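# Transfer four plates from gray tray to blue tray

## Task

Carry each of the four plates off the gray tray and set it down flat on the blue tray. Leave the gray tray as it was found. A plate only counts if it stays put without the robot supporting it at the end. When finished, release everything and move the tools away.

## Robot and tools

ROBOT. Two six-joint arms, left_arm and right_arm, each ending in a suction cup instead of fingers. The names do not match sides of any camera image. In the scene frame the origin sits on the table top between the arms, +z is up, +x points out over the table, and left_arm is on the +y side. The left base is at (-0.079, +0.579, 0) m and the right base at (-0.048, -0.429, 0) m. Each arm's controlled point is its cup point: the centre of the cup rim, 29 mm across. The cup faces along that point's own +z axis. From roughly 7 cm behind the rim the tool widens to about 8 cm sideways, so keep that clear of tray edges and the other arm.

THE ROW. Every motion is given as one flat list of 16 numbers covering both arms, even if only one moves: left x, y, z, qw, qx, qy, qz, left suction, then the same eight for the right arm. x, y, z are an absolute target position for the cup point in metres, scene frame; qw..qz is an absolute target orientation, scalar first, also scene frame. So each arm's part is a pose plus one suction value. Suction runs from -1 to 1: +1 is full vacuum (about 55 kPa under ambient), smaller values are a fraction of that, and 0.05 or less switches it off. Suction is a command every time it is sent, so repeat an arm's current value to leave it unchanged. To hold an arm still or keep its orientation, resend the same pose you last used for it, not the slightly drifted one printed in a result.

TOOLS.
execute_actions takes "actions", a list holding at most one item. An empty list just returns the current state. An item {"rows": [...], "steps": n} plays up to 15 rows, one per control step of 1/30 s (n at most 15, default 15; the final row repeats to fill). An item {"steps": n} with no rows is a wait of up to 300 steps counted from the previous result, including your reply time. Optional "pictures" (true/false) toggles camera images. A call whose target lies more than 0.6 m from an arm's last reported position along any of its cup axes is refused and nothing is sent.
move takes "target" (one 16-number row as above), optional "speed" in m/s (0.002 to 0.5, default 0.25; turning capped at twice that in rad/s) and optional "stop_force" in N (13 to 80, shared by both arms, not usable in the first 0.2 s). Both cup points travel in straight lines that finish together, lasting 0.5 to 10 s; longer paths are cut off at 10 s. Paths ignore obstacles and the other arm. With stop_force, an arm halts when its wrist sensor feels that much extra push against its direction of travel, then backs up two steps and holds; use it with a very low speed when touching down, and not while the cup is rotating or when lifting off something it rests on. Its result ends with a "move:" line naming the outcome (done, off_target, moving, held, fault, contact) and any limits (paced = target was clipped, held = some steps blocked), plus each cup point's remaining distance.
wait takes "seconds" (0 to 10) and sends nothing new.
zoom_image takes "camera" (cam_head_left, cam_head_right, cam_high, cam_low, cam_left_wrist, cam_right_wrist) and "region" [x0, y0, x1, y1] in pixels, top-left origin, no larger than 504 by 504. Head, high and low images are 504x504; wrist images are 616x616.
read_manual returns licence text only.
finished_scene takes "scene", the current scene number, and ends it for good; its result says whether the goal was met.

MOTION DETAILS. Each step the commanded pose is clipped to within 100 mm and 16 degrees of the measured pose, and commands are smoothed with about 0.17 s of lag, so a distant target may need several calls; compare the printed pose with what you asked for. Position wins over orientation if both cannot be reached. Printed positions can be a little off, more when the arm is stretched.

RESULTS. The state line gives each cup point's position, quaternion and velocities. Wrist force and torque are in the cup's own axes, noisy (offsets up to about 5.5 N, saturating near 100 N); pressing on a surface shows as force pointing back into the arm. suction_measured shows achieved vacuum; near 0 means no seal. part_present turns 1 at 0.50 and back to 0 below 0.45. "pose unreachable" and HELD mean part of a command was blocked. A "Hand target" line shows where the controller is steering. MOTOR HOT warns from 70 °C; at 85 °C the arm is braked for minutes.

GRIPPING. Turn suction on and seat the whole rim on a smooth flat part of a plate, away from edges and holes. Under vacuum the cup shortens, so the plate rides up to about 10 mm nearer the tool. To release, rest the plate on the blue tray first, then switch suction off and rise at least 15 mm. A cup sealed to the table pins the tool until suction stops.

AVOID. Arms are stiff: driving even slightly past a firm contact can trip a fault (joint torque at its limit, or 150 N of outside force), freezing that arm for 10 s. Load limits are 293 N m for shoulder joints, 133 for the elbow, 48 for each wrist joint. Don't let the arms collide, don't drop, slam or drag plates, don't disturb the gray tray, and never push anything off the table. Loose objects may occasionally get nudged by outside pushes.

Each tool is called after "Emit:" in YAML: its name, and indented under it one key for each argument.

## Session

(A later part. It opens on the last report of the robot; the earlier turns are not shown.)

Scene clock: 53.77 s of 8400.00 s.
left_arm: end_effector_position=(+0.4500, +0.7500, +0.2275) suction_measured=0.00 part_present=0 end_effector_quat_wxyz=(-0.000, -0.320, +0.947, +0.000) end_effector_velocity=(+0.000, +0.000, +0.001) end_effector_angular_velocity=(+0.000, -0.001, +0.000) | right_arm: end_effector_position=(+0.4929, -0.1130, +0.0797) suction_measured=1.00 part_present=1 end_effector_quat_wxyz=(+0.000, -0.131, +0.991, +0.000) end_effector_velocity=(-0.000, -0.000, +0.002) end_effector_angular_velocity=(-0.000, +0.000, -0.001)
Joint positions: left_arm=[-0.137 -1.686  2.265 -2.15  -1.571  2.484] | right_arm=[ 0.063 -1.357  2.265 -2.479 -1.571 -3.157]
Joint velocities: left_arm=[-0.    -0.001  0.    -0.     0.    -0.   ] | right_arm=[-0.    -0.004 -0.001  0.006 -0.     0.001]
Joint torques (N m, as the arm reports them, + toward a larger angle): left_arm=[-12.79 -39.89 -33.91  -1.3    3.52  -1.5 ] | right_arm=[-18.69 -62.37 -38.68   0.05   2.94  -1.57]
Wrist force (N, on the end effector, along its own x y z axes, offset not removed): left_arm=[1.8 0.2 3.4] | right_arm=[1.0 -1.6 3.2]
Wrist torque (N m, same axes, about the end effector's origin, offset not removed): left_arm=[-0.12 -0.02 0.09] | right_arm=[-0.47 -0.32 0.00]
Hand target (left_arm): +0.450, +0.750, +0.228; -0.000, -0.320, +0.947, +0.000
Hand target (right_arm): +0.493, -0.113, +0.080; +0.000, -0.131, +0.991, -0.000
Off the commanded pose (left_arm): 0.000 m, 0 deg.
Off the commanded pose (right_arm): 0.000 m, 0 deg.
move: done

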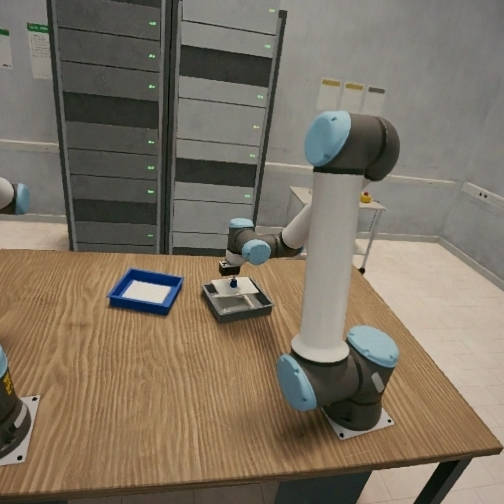

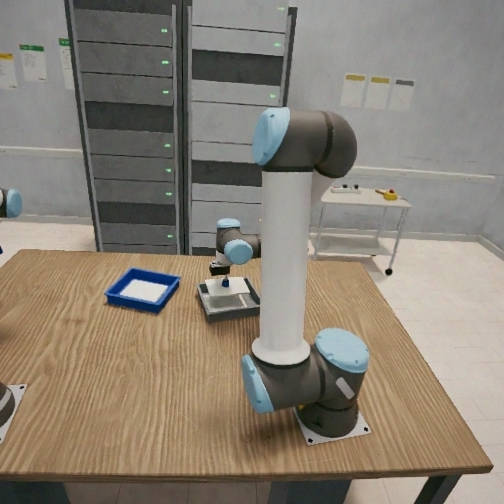

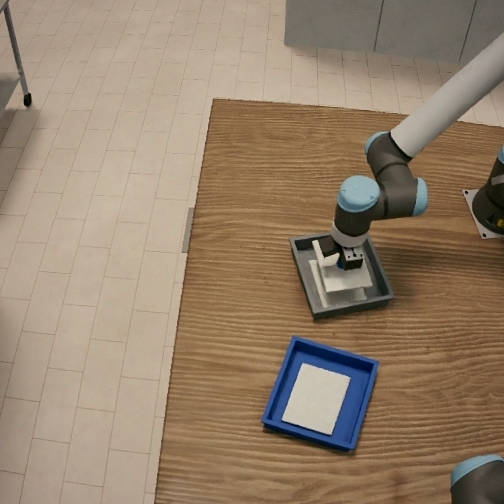

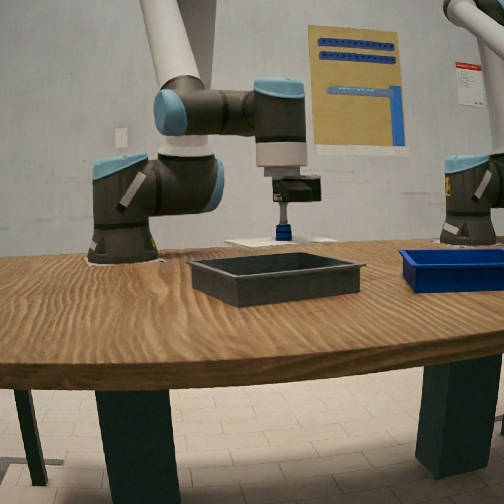

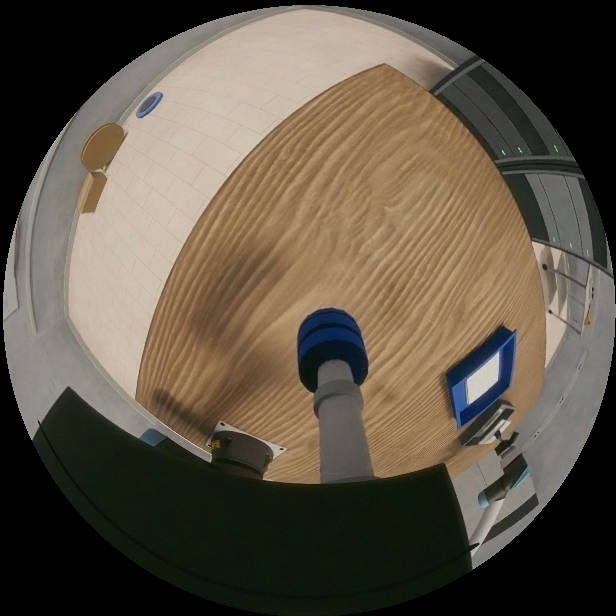

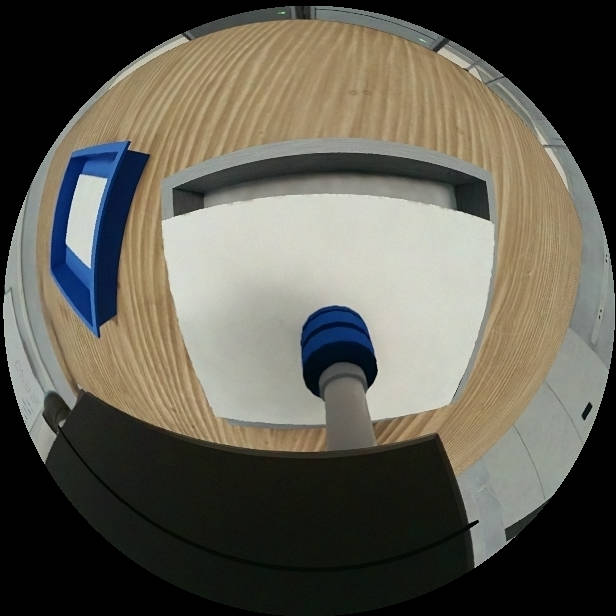

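Emit:
move:
  target: [0.45,0.75,0.2275,0,-0.320,0.947,0,0, 0.549,0.243,0.08,0,0.134,0.991,0,1]
  speed: 0.45

Emit:
move:
  target: [0.45,0.75,0.2275,0,-0.320,0.947,0,0, 0.549,0.243,0.0145,0,0.134,0.991,0,1]
  speed: 0.13

Emit:
move:
  target: [0.45,0.75,0.2275,0,-0.320,0.947,0,0, 0.549,0.243,0.008,0,0.134,0.991,0,1]
  speed: 0.004
  stop_force: 13

Emit:
execute_actions:
  actions:
    - {"rows": [[0.45,0.75,0.2275,0,-0.320,0.947,0,0, 0.549,0.243,0.0135,0,0.134,0.991,0,0]], "steps": 3}
  pictures: false

Emit:
move:
  target: [0.45,0.75,0.2275,0,-0.320,0.947,0,0, 0.549,0.243,0.08,0,0.134,0.991,0,0]
  speed: 0.25

Emit:
move:
  target: [0.45,0.75,0.2275,0,-0.320,0.947,0,0, 0.492,-0.109,0.08,0,-0.1305,0.9914,0,0]
  speed: 0.45

Scene clock: 57.07 s of 8400.00 s.
left_arm: end_effector_position=(+0.4500, +0.7500, +0.2275) suction_measured=0.00 part_present=0 end_effector_quat_wxyz=(-0.000, -0.320, +0.947, +0.000) end_effector_velocity=(+0.000, +0.000, +0.001) end_effector_angular_velocity=(+0.001, -0.001, -0.000) | right_arm: end_effector_position=(+0.5487, +0.2428, +0.0802) suction_measured=0.96 part_present=1 end_effector_quat_wxyz=(+0.000, +0.134, +0.991, +0.000) end_effector_velocity=(+0.001, +0.002, +0.000) end_effector_angular_velocity=(-0.002, +0.001, -0.004)
Joint positions: left_arm=[-0.137 -1.686  2.265 -2.15  -1.571  2.484] | right_arm=[ 0.465 -1.01   1.715 -2.276 -1.571 -2.224]
Joint velocities: left_arm=[ 0.    -0.    -0.001  0.001  0.001  0.001] | right_arm=[ 0.001  0.003 -0.007  0.006 -0.001  0.005]
Joint torques (N m, as the arm reports them, + toward a larger angle): left_arm=[-16.1  -39.34 -34.61  -1.08   3.4   -1.43] | right_arm=[ 16.11 -64.89 -45.86  -0.08  -4.15   2.65]
Wrist force (N, on the end effector, along its own x y z axes, offset not removed): left_arm=[1.5 1.1 2.4] | right_arm=[-1.1 -0.2 1.1]
Wrist torque (N m, same axes, about the end effector's origin, offset not removed): left_arm=[-0.04 0.14 0.09] | right_arm=[-0.29 0.03 0.01]
Hand target (left_arm): +0.450, +0.750, +0.228; -0.000, -0.320, +0.947, +0.000
Hand target (right_arm): +0.549, +0.243, +0.080; +0.000, +0.134, +0.991, +0.000
Off the commanded pose (left_arm): 0.000 m, 0 deg.
Off the commanded pose (right_arm): 0.000 m, 0 deg.
move: done

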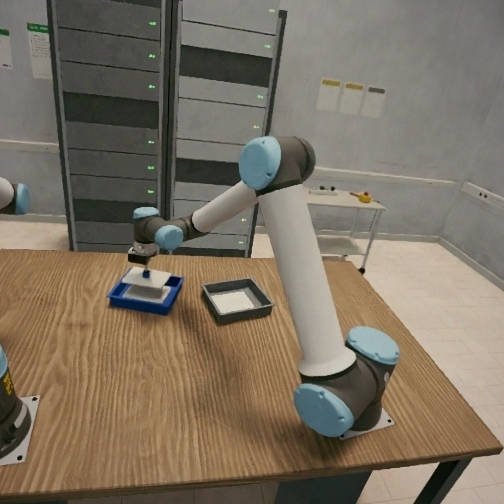

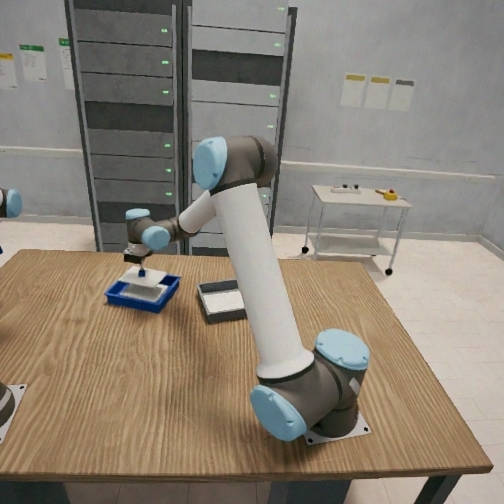

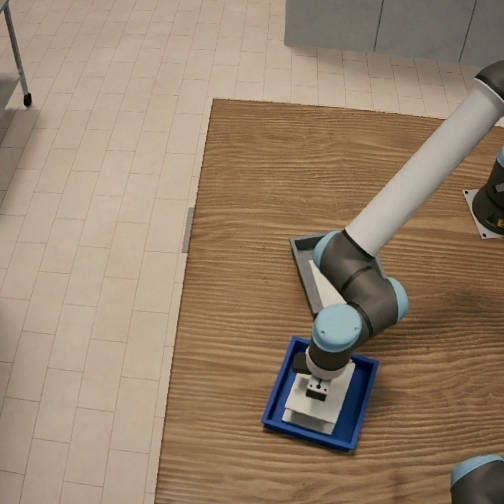

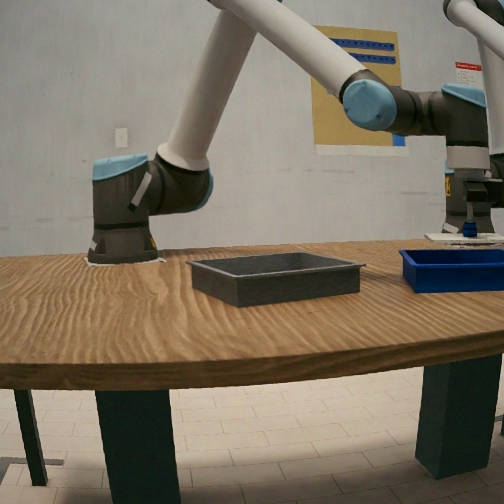

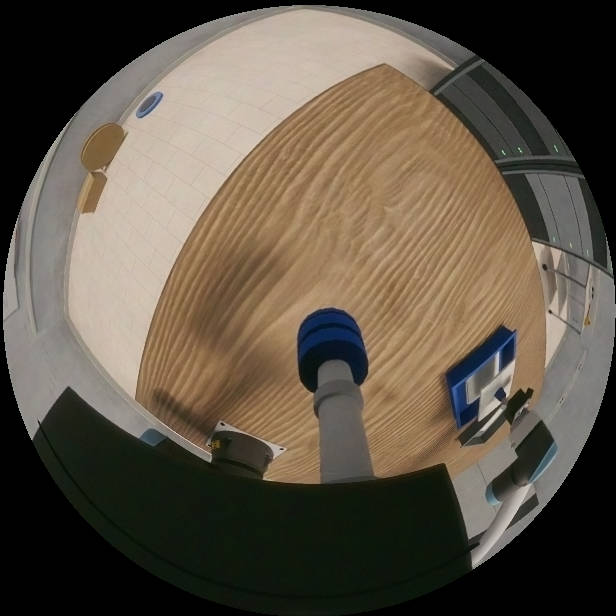

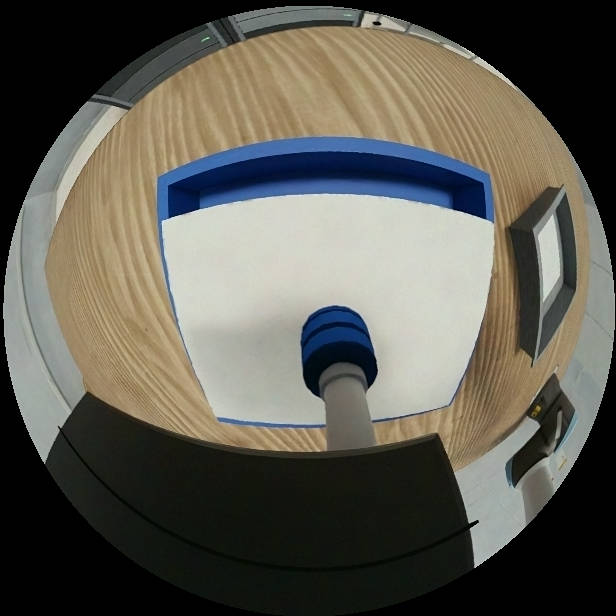

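Scene clock: 58.13 s of 8400.00 s.
left_arm: end_effector_position=(+0.4500, +0.7500, +0.2275) suction_measured=0.00 part_present=0 end_effector_quat_wxyz=(+0.000, -0.320, +0.947, +0.000) end_effector_velocity=(-0.000, -0.000, -0.000) end_effector_angular_velocity=(-0.001, -0.000, +0.001) | right_arm: end_effector_position=(+0.5490, +0.2430, +0.0148) suction_measured=0.99 part_present=1 end_effector_quat_wxyz=(-0.000, +0.134, +0.991, -0.000) end_effector_velocity=(+0.000, +0.000, -0.002) end_effector_angular_velocity=(-0.000, -0.001, +0.001)
Joint positions: left_arm=[-0.137 -1.686  2.265 -2.15  -1.571  2.484] | right_arm=[ 0.465 -0.936  1.736 -2.371 -1.571 -2.223]
Joint velocities: left_arm=[ 0.    -0.     0.    -0.    -0.001 -0.001] | right_arm=[ 0.001  0.003  0.    -0.004 -0.001 -0.001]
Joint torques (N m, as the arm reports them, + toward a larger angle): left_arm=[-15.43 -40.22 -33.88  -1.6    2.81  -1.5 ] | right_arm=[-18.62 -67.63 -24.14  -7.02  -3.92   2.65]
Wrist force (N, on the end effector, along its own x y z axes, offset not removed): left_arm=[2.9 3.1 3.9] | right_arm=[0.9 0.8 -0.2]
Wrist torque (N m, same axes, about the end effector's origin, offset not removed): left_arm=[0.28 -0.08 0.11] | right_arm=[-0.17 -0.21 -0.01]
Hand target (left_arm): +0.450, +0.750, +0.228; -0.000, -0.320, +0.947, +0.000
Hand target (right_arm): +0.549, +0.243, +0.014; -0.000, +0.134, +0.991, -0.000
Off the commanded pose (left_arm): 0.000 m, 0 deg.
Off the commanded pose (right_arm): 0.000 m, 0 deg.
move: done

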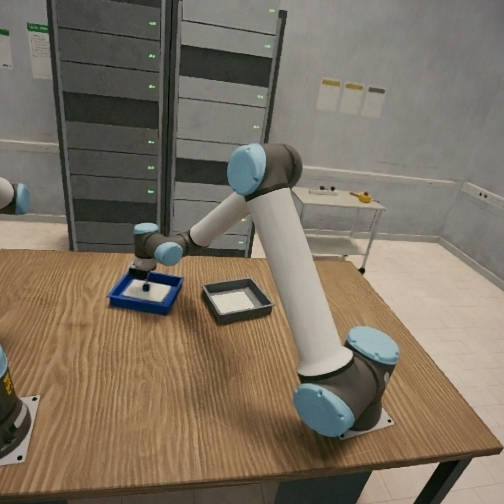

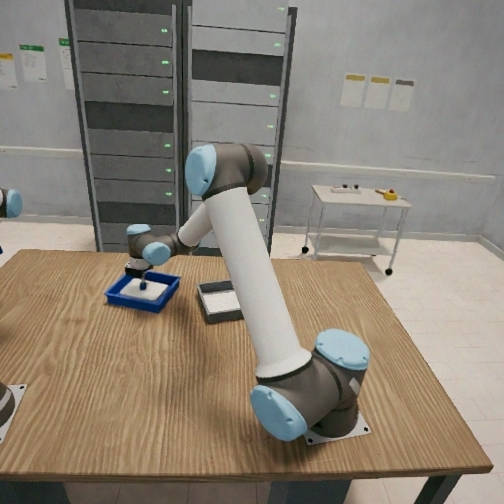

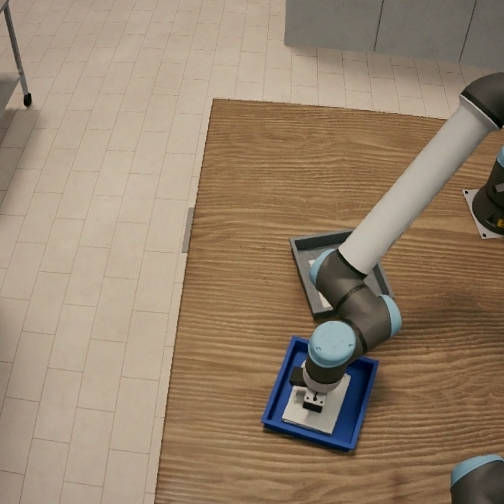

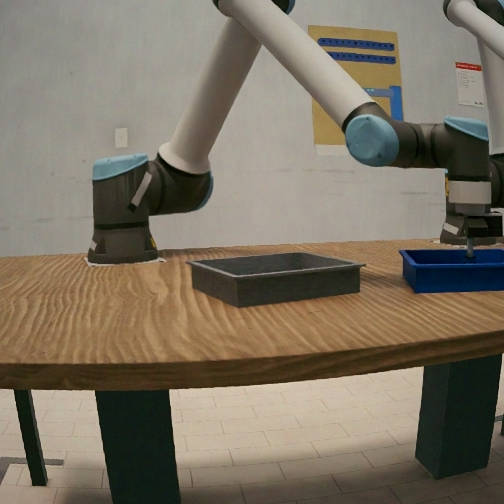

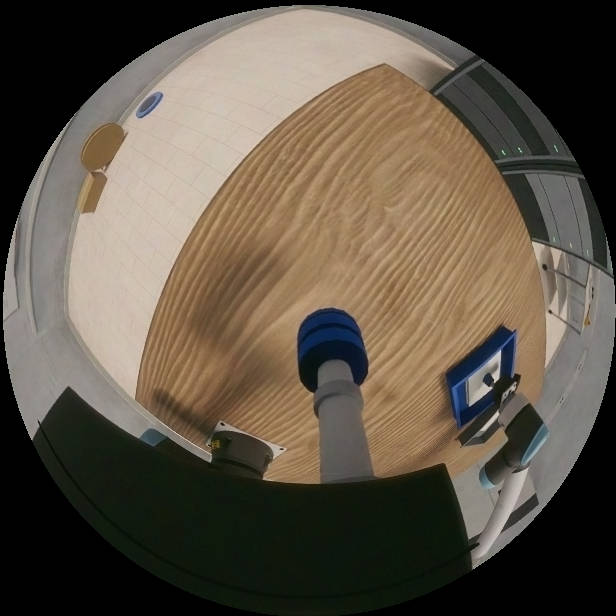

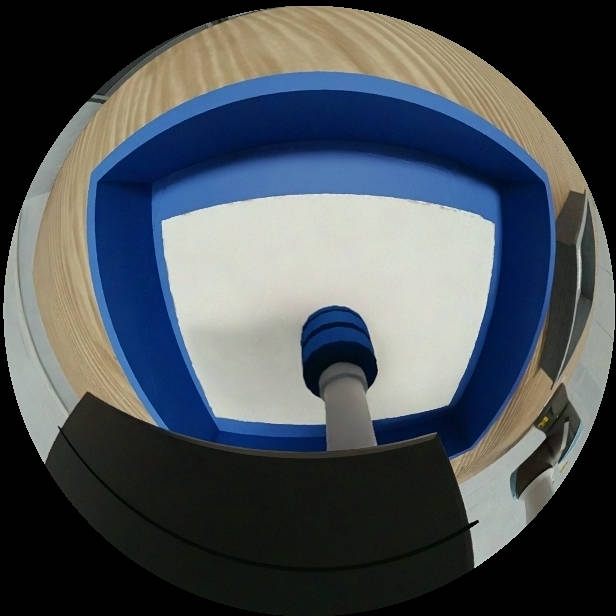

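Scene clock: 59.10 s of 8400.00 s.
left_arm: end_effector_position=(+0.4500, +0.7500, +0.2275) suction_measured=0.00 part_present=0 end_effector_quat_wxyz=(-0.000, -0.320, +0.947, +0.000) end_effector_velocity=(+0.000, +0.000, -0.000) end_effector_angular_velocity=(+0.001, +0.001, -0.000) | right_arm: end_effector_position=(+0.5491, +0.2431, +0.0125) suction_measured=0.98 part_present=1 end_effector_quat_wxyz=(+0.000, +0.134, +0.991, +0.000) end_effector_velocity=(+0.000, -0.001, +0.001) end_effector_angular_velocity=(-0.001, +0.001, +0.000)
Joint positions: left_arm=[-0.137 -1.686  2.265 -2.15  -1.571  2.484] | right_arm=[ 0.465 -0.933  1.736 -2.374 -1.571 -2.223]
Joint velocities: left_arm=[ 0.     0.    -0.     0.001  0.001  0.   ] | right_arm=[-0.001 -0.001 -0.     0.004  0.    -0.001]
Joint torques (N m, as the arm reports them, + toward a larger angle): left_arm=[-13.79 -39.48 -34.15  -1.41   3.29  -1.51] | right_arm=[-18.68 -80.96 -18.52   0.97  -3.81   2.52]
Wrist force (N, on the end effector, along its own x y z axes, offset not removed): left_arm=[1.9 2.7 3.0] | right_arm=[3.0 -5.0 -20.7]
Wrist torque (N m, same axes, about the end effector's origin, offset not removed): left_arm=[0.10 0.02 0.12] | right_arm=[-0.50 -0.23 -0.01]
Hand target (left_arm): +0.450, +0.750, +0.228; -0.000, -0.320, +0.947, +0.000
Hand target (right_arm): +0.549, +0.243, +0.013; +0.000, +0.134, +0.991, +0.000
Off the commanded pose (left_arm): 0.000 m, 0 deg.
Off the commanded pose (right_arm): 0.005 m, 0 deg.
move: contact (right_arm)

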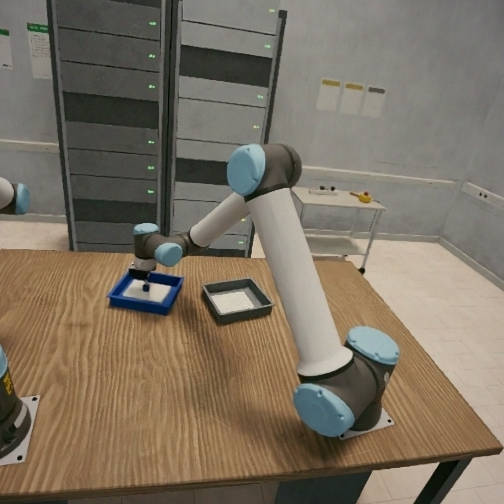

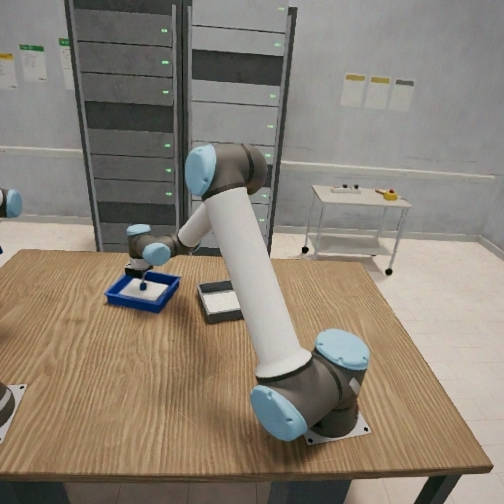

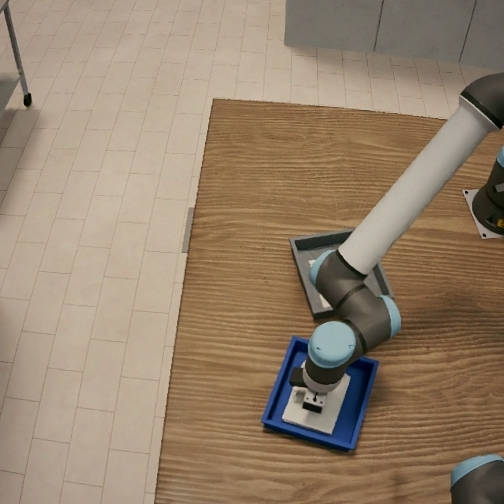

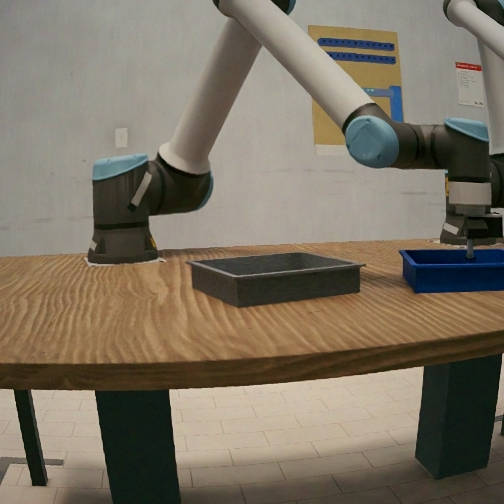

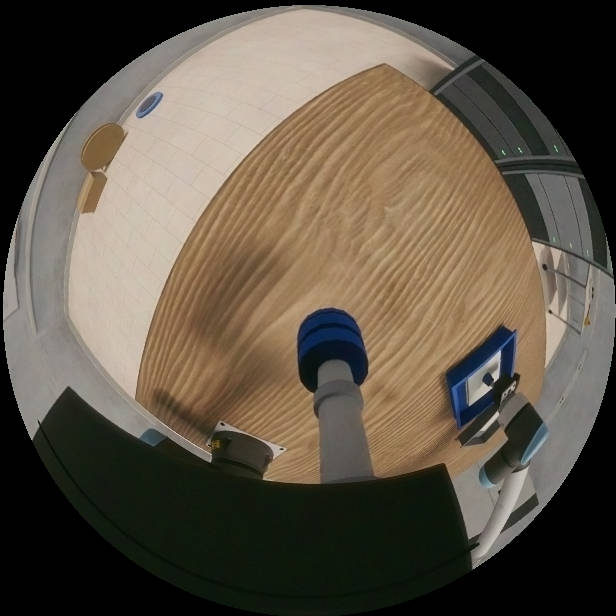

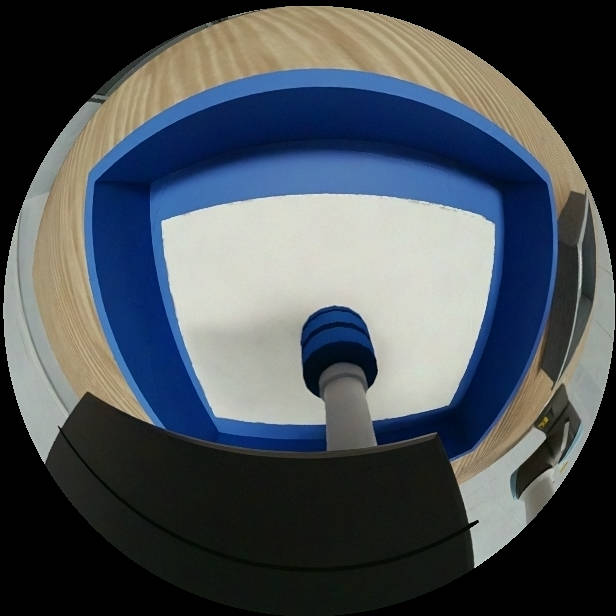

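Scene clock: 59.20 s of 8400.00 s.
left_arm: end_effector_position=(+0.4500, +0.7500, +0.2275) suction_measured=0.00 part_present=0 end_effector_quat_wxyz=(+0.000, -0.320, +0.947, +0.000) end_effector_velocity=(+0.000, -0.000, -0.001) end_effector_angular_velocity=(+0.000, +0.001, +0.000) | right_arm: end_effector_position=(+0.5490, +0.2430, +0.0128) suction_measured=0.00 part_present=0 end_effector_quat_wxyz=(+0.000, +0.134, +0.991, +0.000) end_effector_velocity=(-0.001, -0.000, +0.004) end_effector_angular_velocity=(+0.000, +0.003, -0.000)
Joint positions: left_arm=[-0.137 -1.686  2.265 -2.15  -1.571  2.484] | right_arm=[ 0.465 -0.933  1.736 -2.374 -1.571 -2.223]
Joint velocities: left_arm=[-0.     0.001  0.    -0.     0.    -0.   ] | right_arm=[ 0.    -0.005  0.     0.007  0.002  0.   ]
Joint torques (N m, as the arm reports them, + toward a larger angle): left_arm=[-15.37 -40.04 -34.61  -1.11   3.3   -1.32] | right_arm=[-20.42 -80.87 -20.07   1.61  -3.77   2.52]
Wrist force (N, on the end effector, along its own x y z axes, offset not removed): left_arm=[2.2 0.9 4.4] | right_arm=[3.3 -2.4 -20.6]
Wrist torque (N m, same axes, about the end effector's origin, offset not removed): left_arm=[-0.05 -0.02 0.12] | right_arm=[-0.42 -0.46 -0.03]
Hand target (left_arm): +0.450, +0.750, +0.228; -0.000, -0.320, +0.947, +0.000
Hand target (right_arm): +0.549, +0.243, +0.013; +0.000, +0.134, +0.991, +0.000
Off the commanded pose (left_arm): 0.000 m, 0 deg.
Off the commanded pose (right_arm): 0.001 m, 0 deg.
Steps of this call (steps 1 to 3: all 3 steps of this action). Readings (end_effector_position | what the end effector reports):
1: left_arm (+0.4500, +0.7500, +0.2275) | right_arm (+0.5491, +0.2431, +0.0126) | left_arm suction_measured=0.00 part_present=0 | right_arm suction_measured=0.16 part_present=0
2: left_arm (+0.4500, +0.7500, +0.2275) | right_arm (+0.5490, +0.2431, +0.0127) | left_arm suction_measured=0.00 part_present=0 | right_arm suction_measured=0.00 part_present=0
3: the state above

Scene clock: 60.43 s of 8400.00 s.
left_arm: end_effector_position=(+0.4500, +0.7500, +0.2275) suction_measured=0.00 part_present=0 end_effector_quat_wxyz=(-0.000, -0.320, +0.947, +0.000) end_effector_velocity=(+0.000, -0.000, -0.000) end_effector_angular_velocity=(-0.000, +0.001, +0.000) | right_arm: end_effector_position=(+0.5490, +0.2430, +0.0796) suction_measured=0.00 part_present=0 end_effector_quat_wxyz=(+0.000, +0.134, +0.991, +0.000) end_effector_velocity=(+0.000, +0.000, +0.003) end_effector_angular_velocity=(+0.001, +0.000, -0.001)
Joint positions: left_arm=[-0.137 -1.686  2.265 -2.15  -1.571  2.484] | right_arm=[ 0.465 -1.009  1.714 -2.276 -1.571 -2.223]
Joint velocities: left_arm=[-0.     0.001 -0.     0.001 -0.    -0.   ] | right_arm=[-0.    -0.003 -0.002  0.004  0.001  0.001]
Joint torques (N m, as the arm reports them, + toward a larger angle): left_arm=[-14.66 -39.66 -34.64  -0.87   3.26  -1.67] | right_arm=[ -2.52 -95.47 -44.04  -0.13  -2.95  -1.54]
Wrist force (N, on the end effector, along its own x y z axes, offset not removed): left_arm=[0.7 1.8 0.9] | right_arm=[-0.6 -1.1 0.5]
Wrist torque (N m, same axes, about the end effector's origin, offset not removed): left_arm=[0.10 0.15 0.05] | right_arm=[-0.34 -0.05 0.03]
Hand target (left_arm): +0.450, +0.750, +0.228; -0.000, -0.320, +0.947, +0.000
Hand target (right_arm): +0.549, +0.243, +0.080; +0.000, +0.134, +0.991, +0.000
Off the commanded pose (left_arm): 0.000 m, 0 deg.
Off the commanded pose (right_arm): 0.000 m, 0 deg.
move: done

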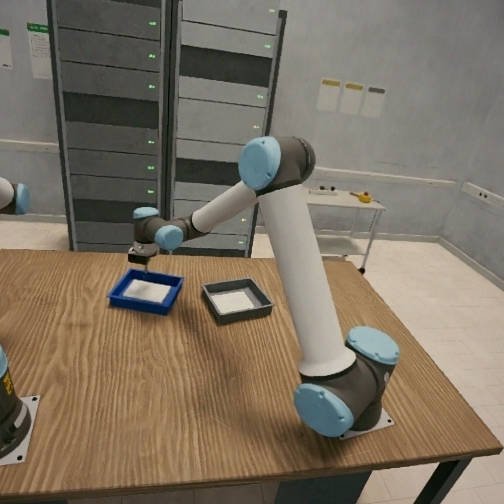

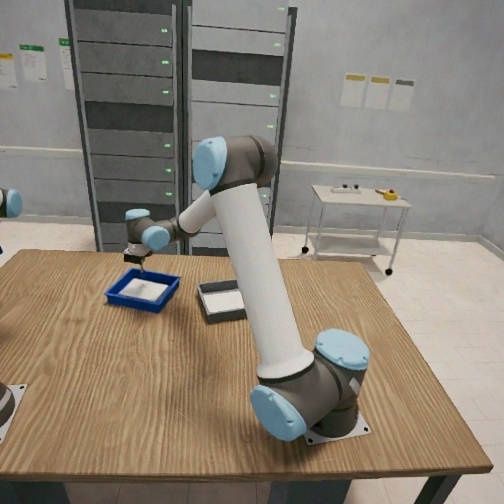

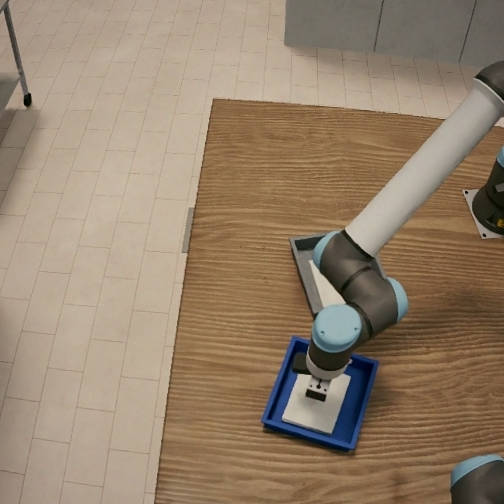

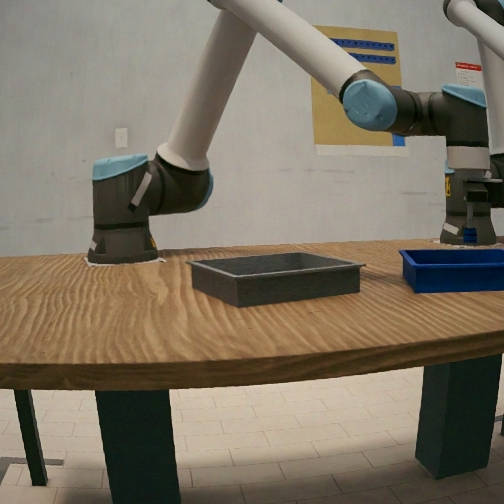

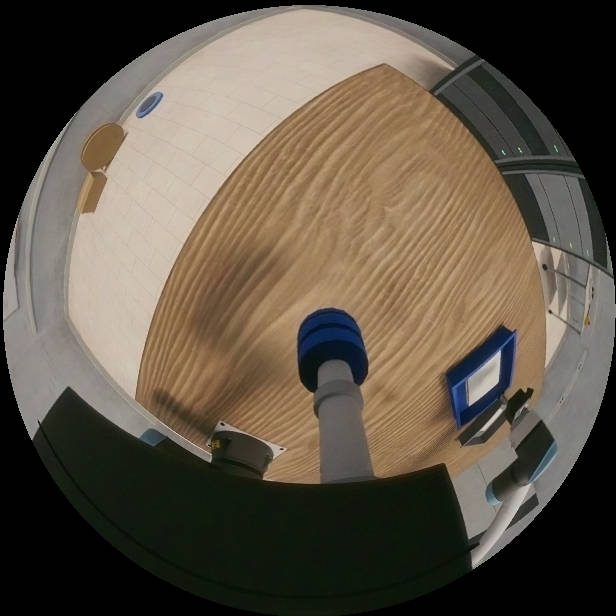

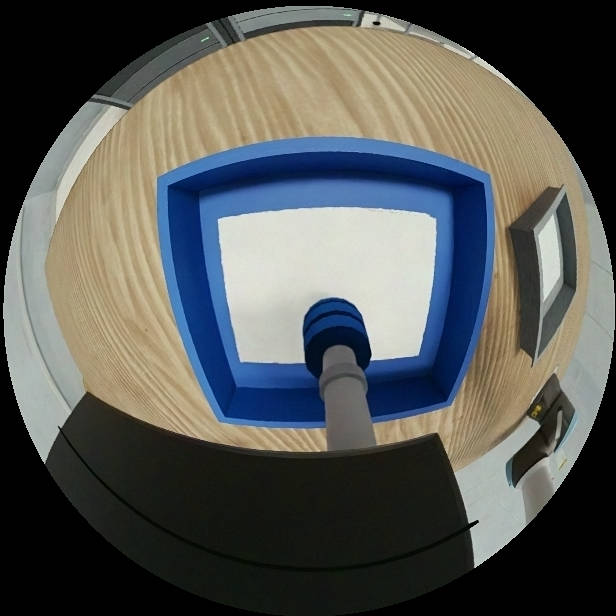

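Scene clock: 62.10 s of 8400.00 s.
left_arm: end_effector_position=(+0.4500, +0.7500, +0.2275) suction_measured=0.00 part_present=0 end_effector_quat_wxyz=(-0.000, -0.320, +0.947, +0.000) end_effector_velocity=(-0.000, +0.000, -0.001) end_effector_angular_velocity=(+0.000, +0.000, +0.000) | right_arm: end_effector_position=(+0.4922, -0.1088, +0.0798) suction_measured=0.00 part_present=0 end_effector_quat_wxyz=(-0.000, -0.130, +0.991, -0.000) end_effector_velocity=(-0.001, -0.002, +0.000) end_effector_angular_velocity=(+0.003, +0.000, +0.006)
Joint positions: left_arm=[-0.137 -1.686  2.265 -2.15  -1.571  2.484] | right_arm=[ 0.07  -1.355  2.262 -2.478 -1.571 -3.149]
Joint velocities: left_arm=[ 0.     0.     0.001 -0.001  0.    -0.   ] | right_arm=[-0.005 -0.004  0.004 -0.001  0.003 -0.011]
Joint torques (N m, as the arm reports them, + toward a larger angle): left_arm=[-15.11 -41.64 -34.34  -1.44   3.16  -1.33] | right_arm=[-17.68 -61.99 -19.42  -6.77   3.82  -1.82]
Wrist force (N, on the end effector, along its own x y z axes, offset not removed): left_arm=[2.5 0.3 1.5] | right_arm=[-0.2 0.4 2.8]
Wrist torque (N m, same axes, about the end effector's origin, offset not removed): left_arm=[-0.06 -0.09 0.12] | right_arm=[-0.16 -0.20 -0.07]
Hand target (left_arm): +0.450, +0.750, +0.228; -0.000, -0.320, +0.947, +0.000
Hand target (right_arm): +0.492, -0.109, +0.080; -0.000, -0.131, +0.991, -0.000
Off the commanded pose (left_arm): 0.000 m, 0 deg.
Off the commanded pose (right_arm): 0.000 m, 0 deg.
move: done

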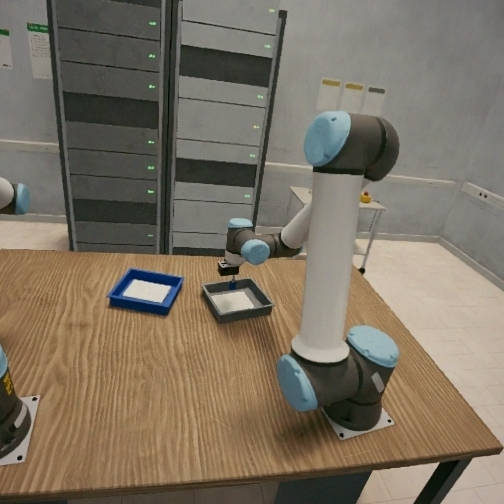

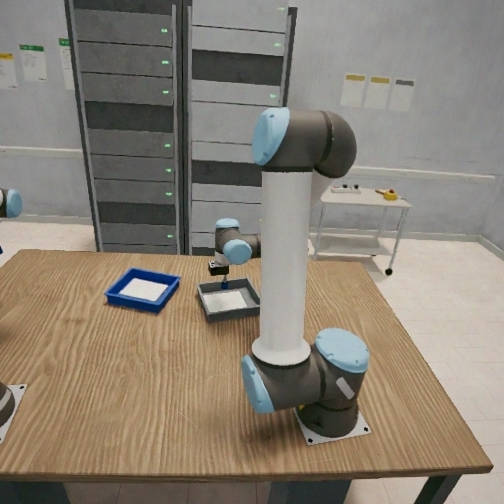

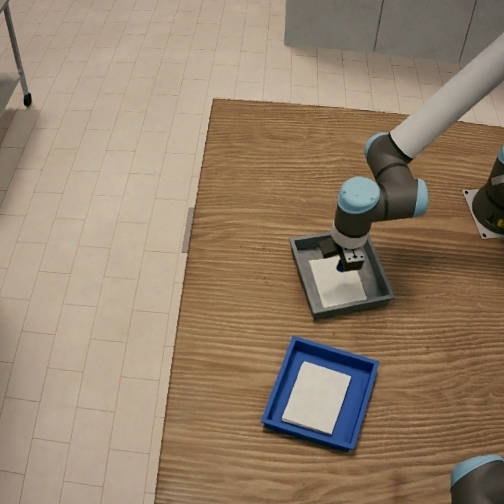

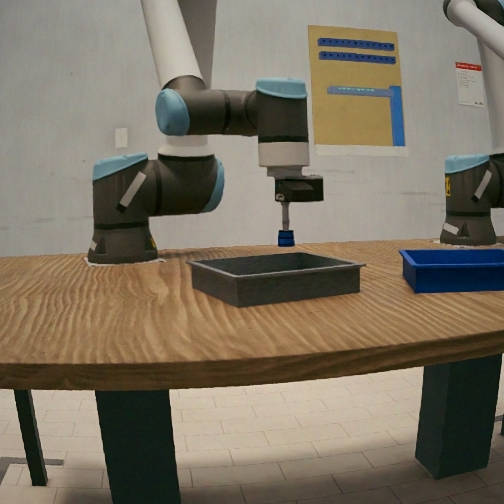

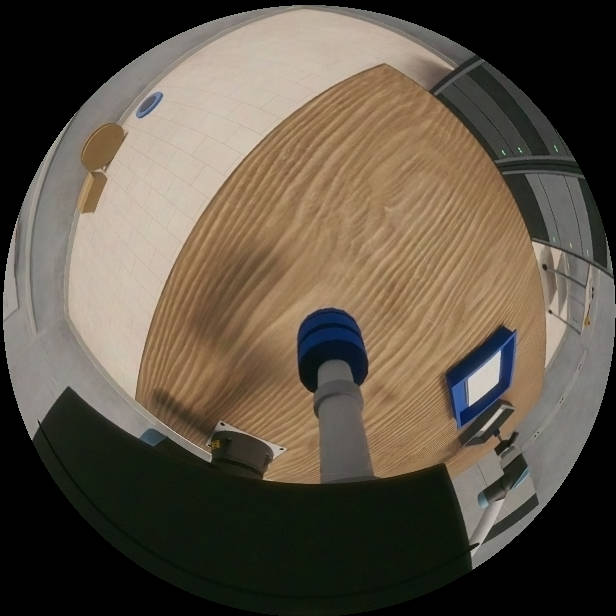

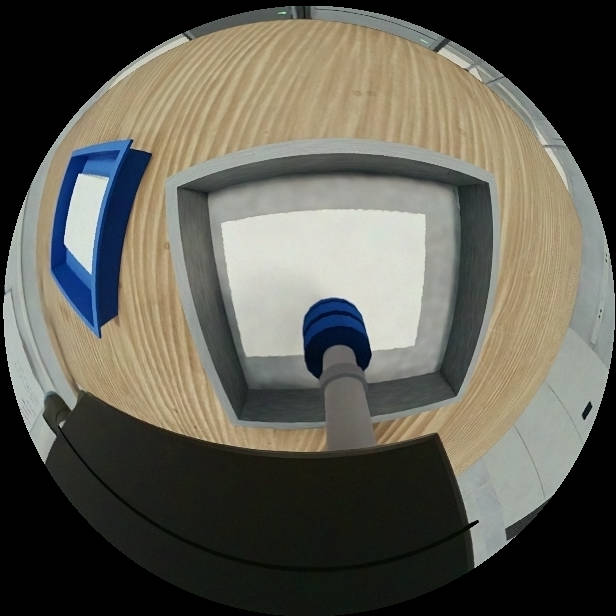

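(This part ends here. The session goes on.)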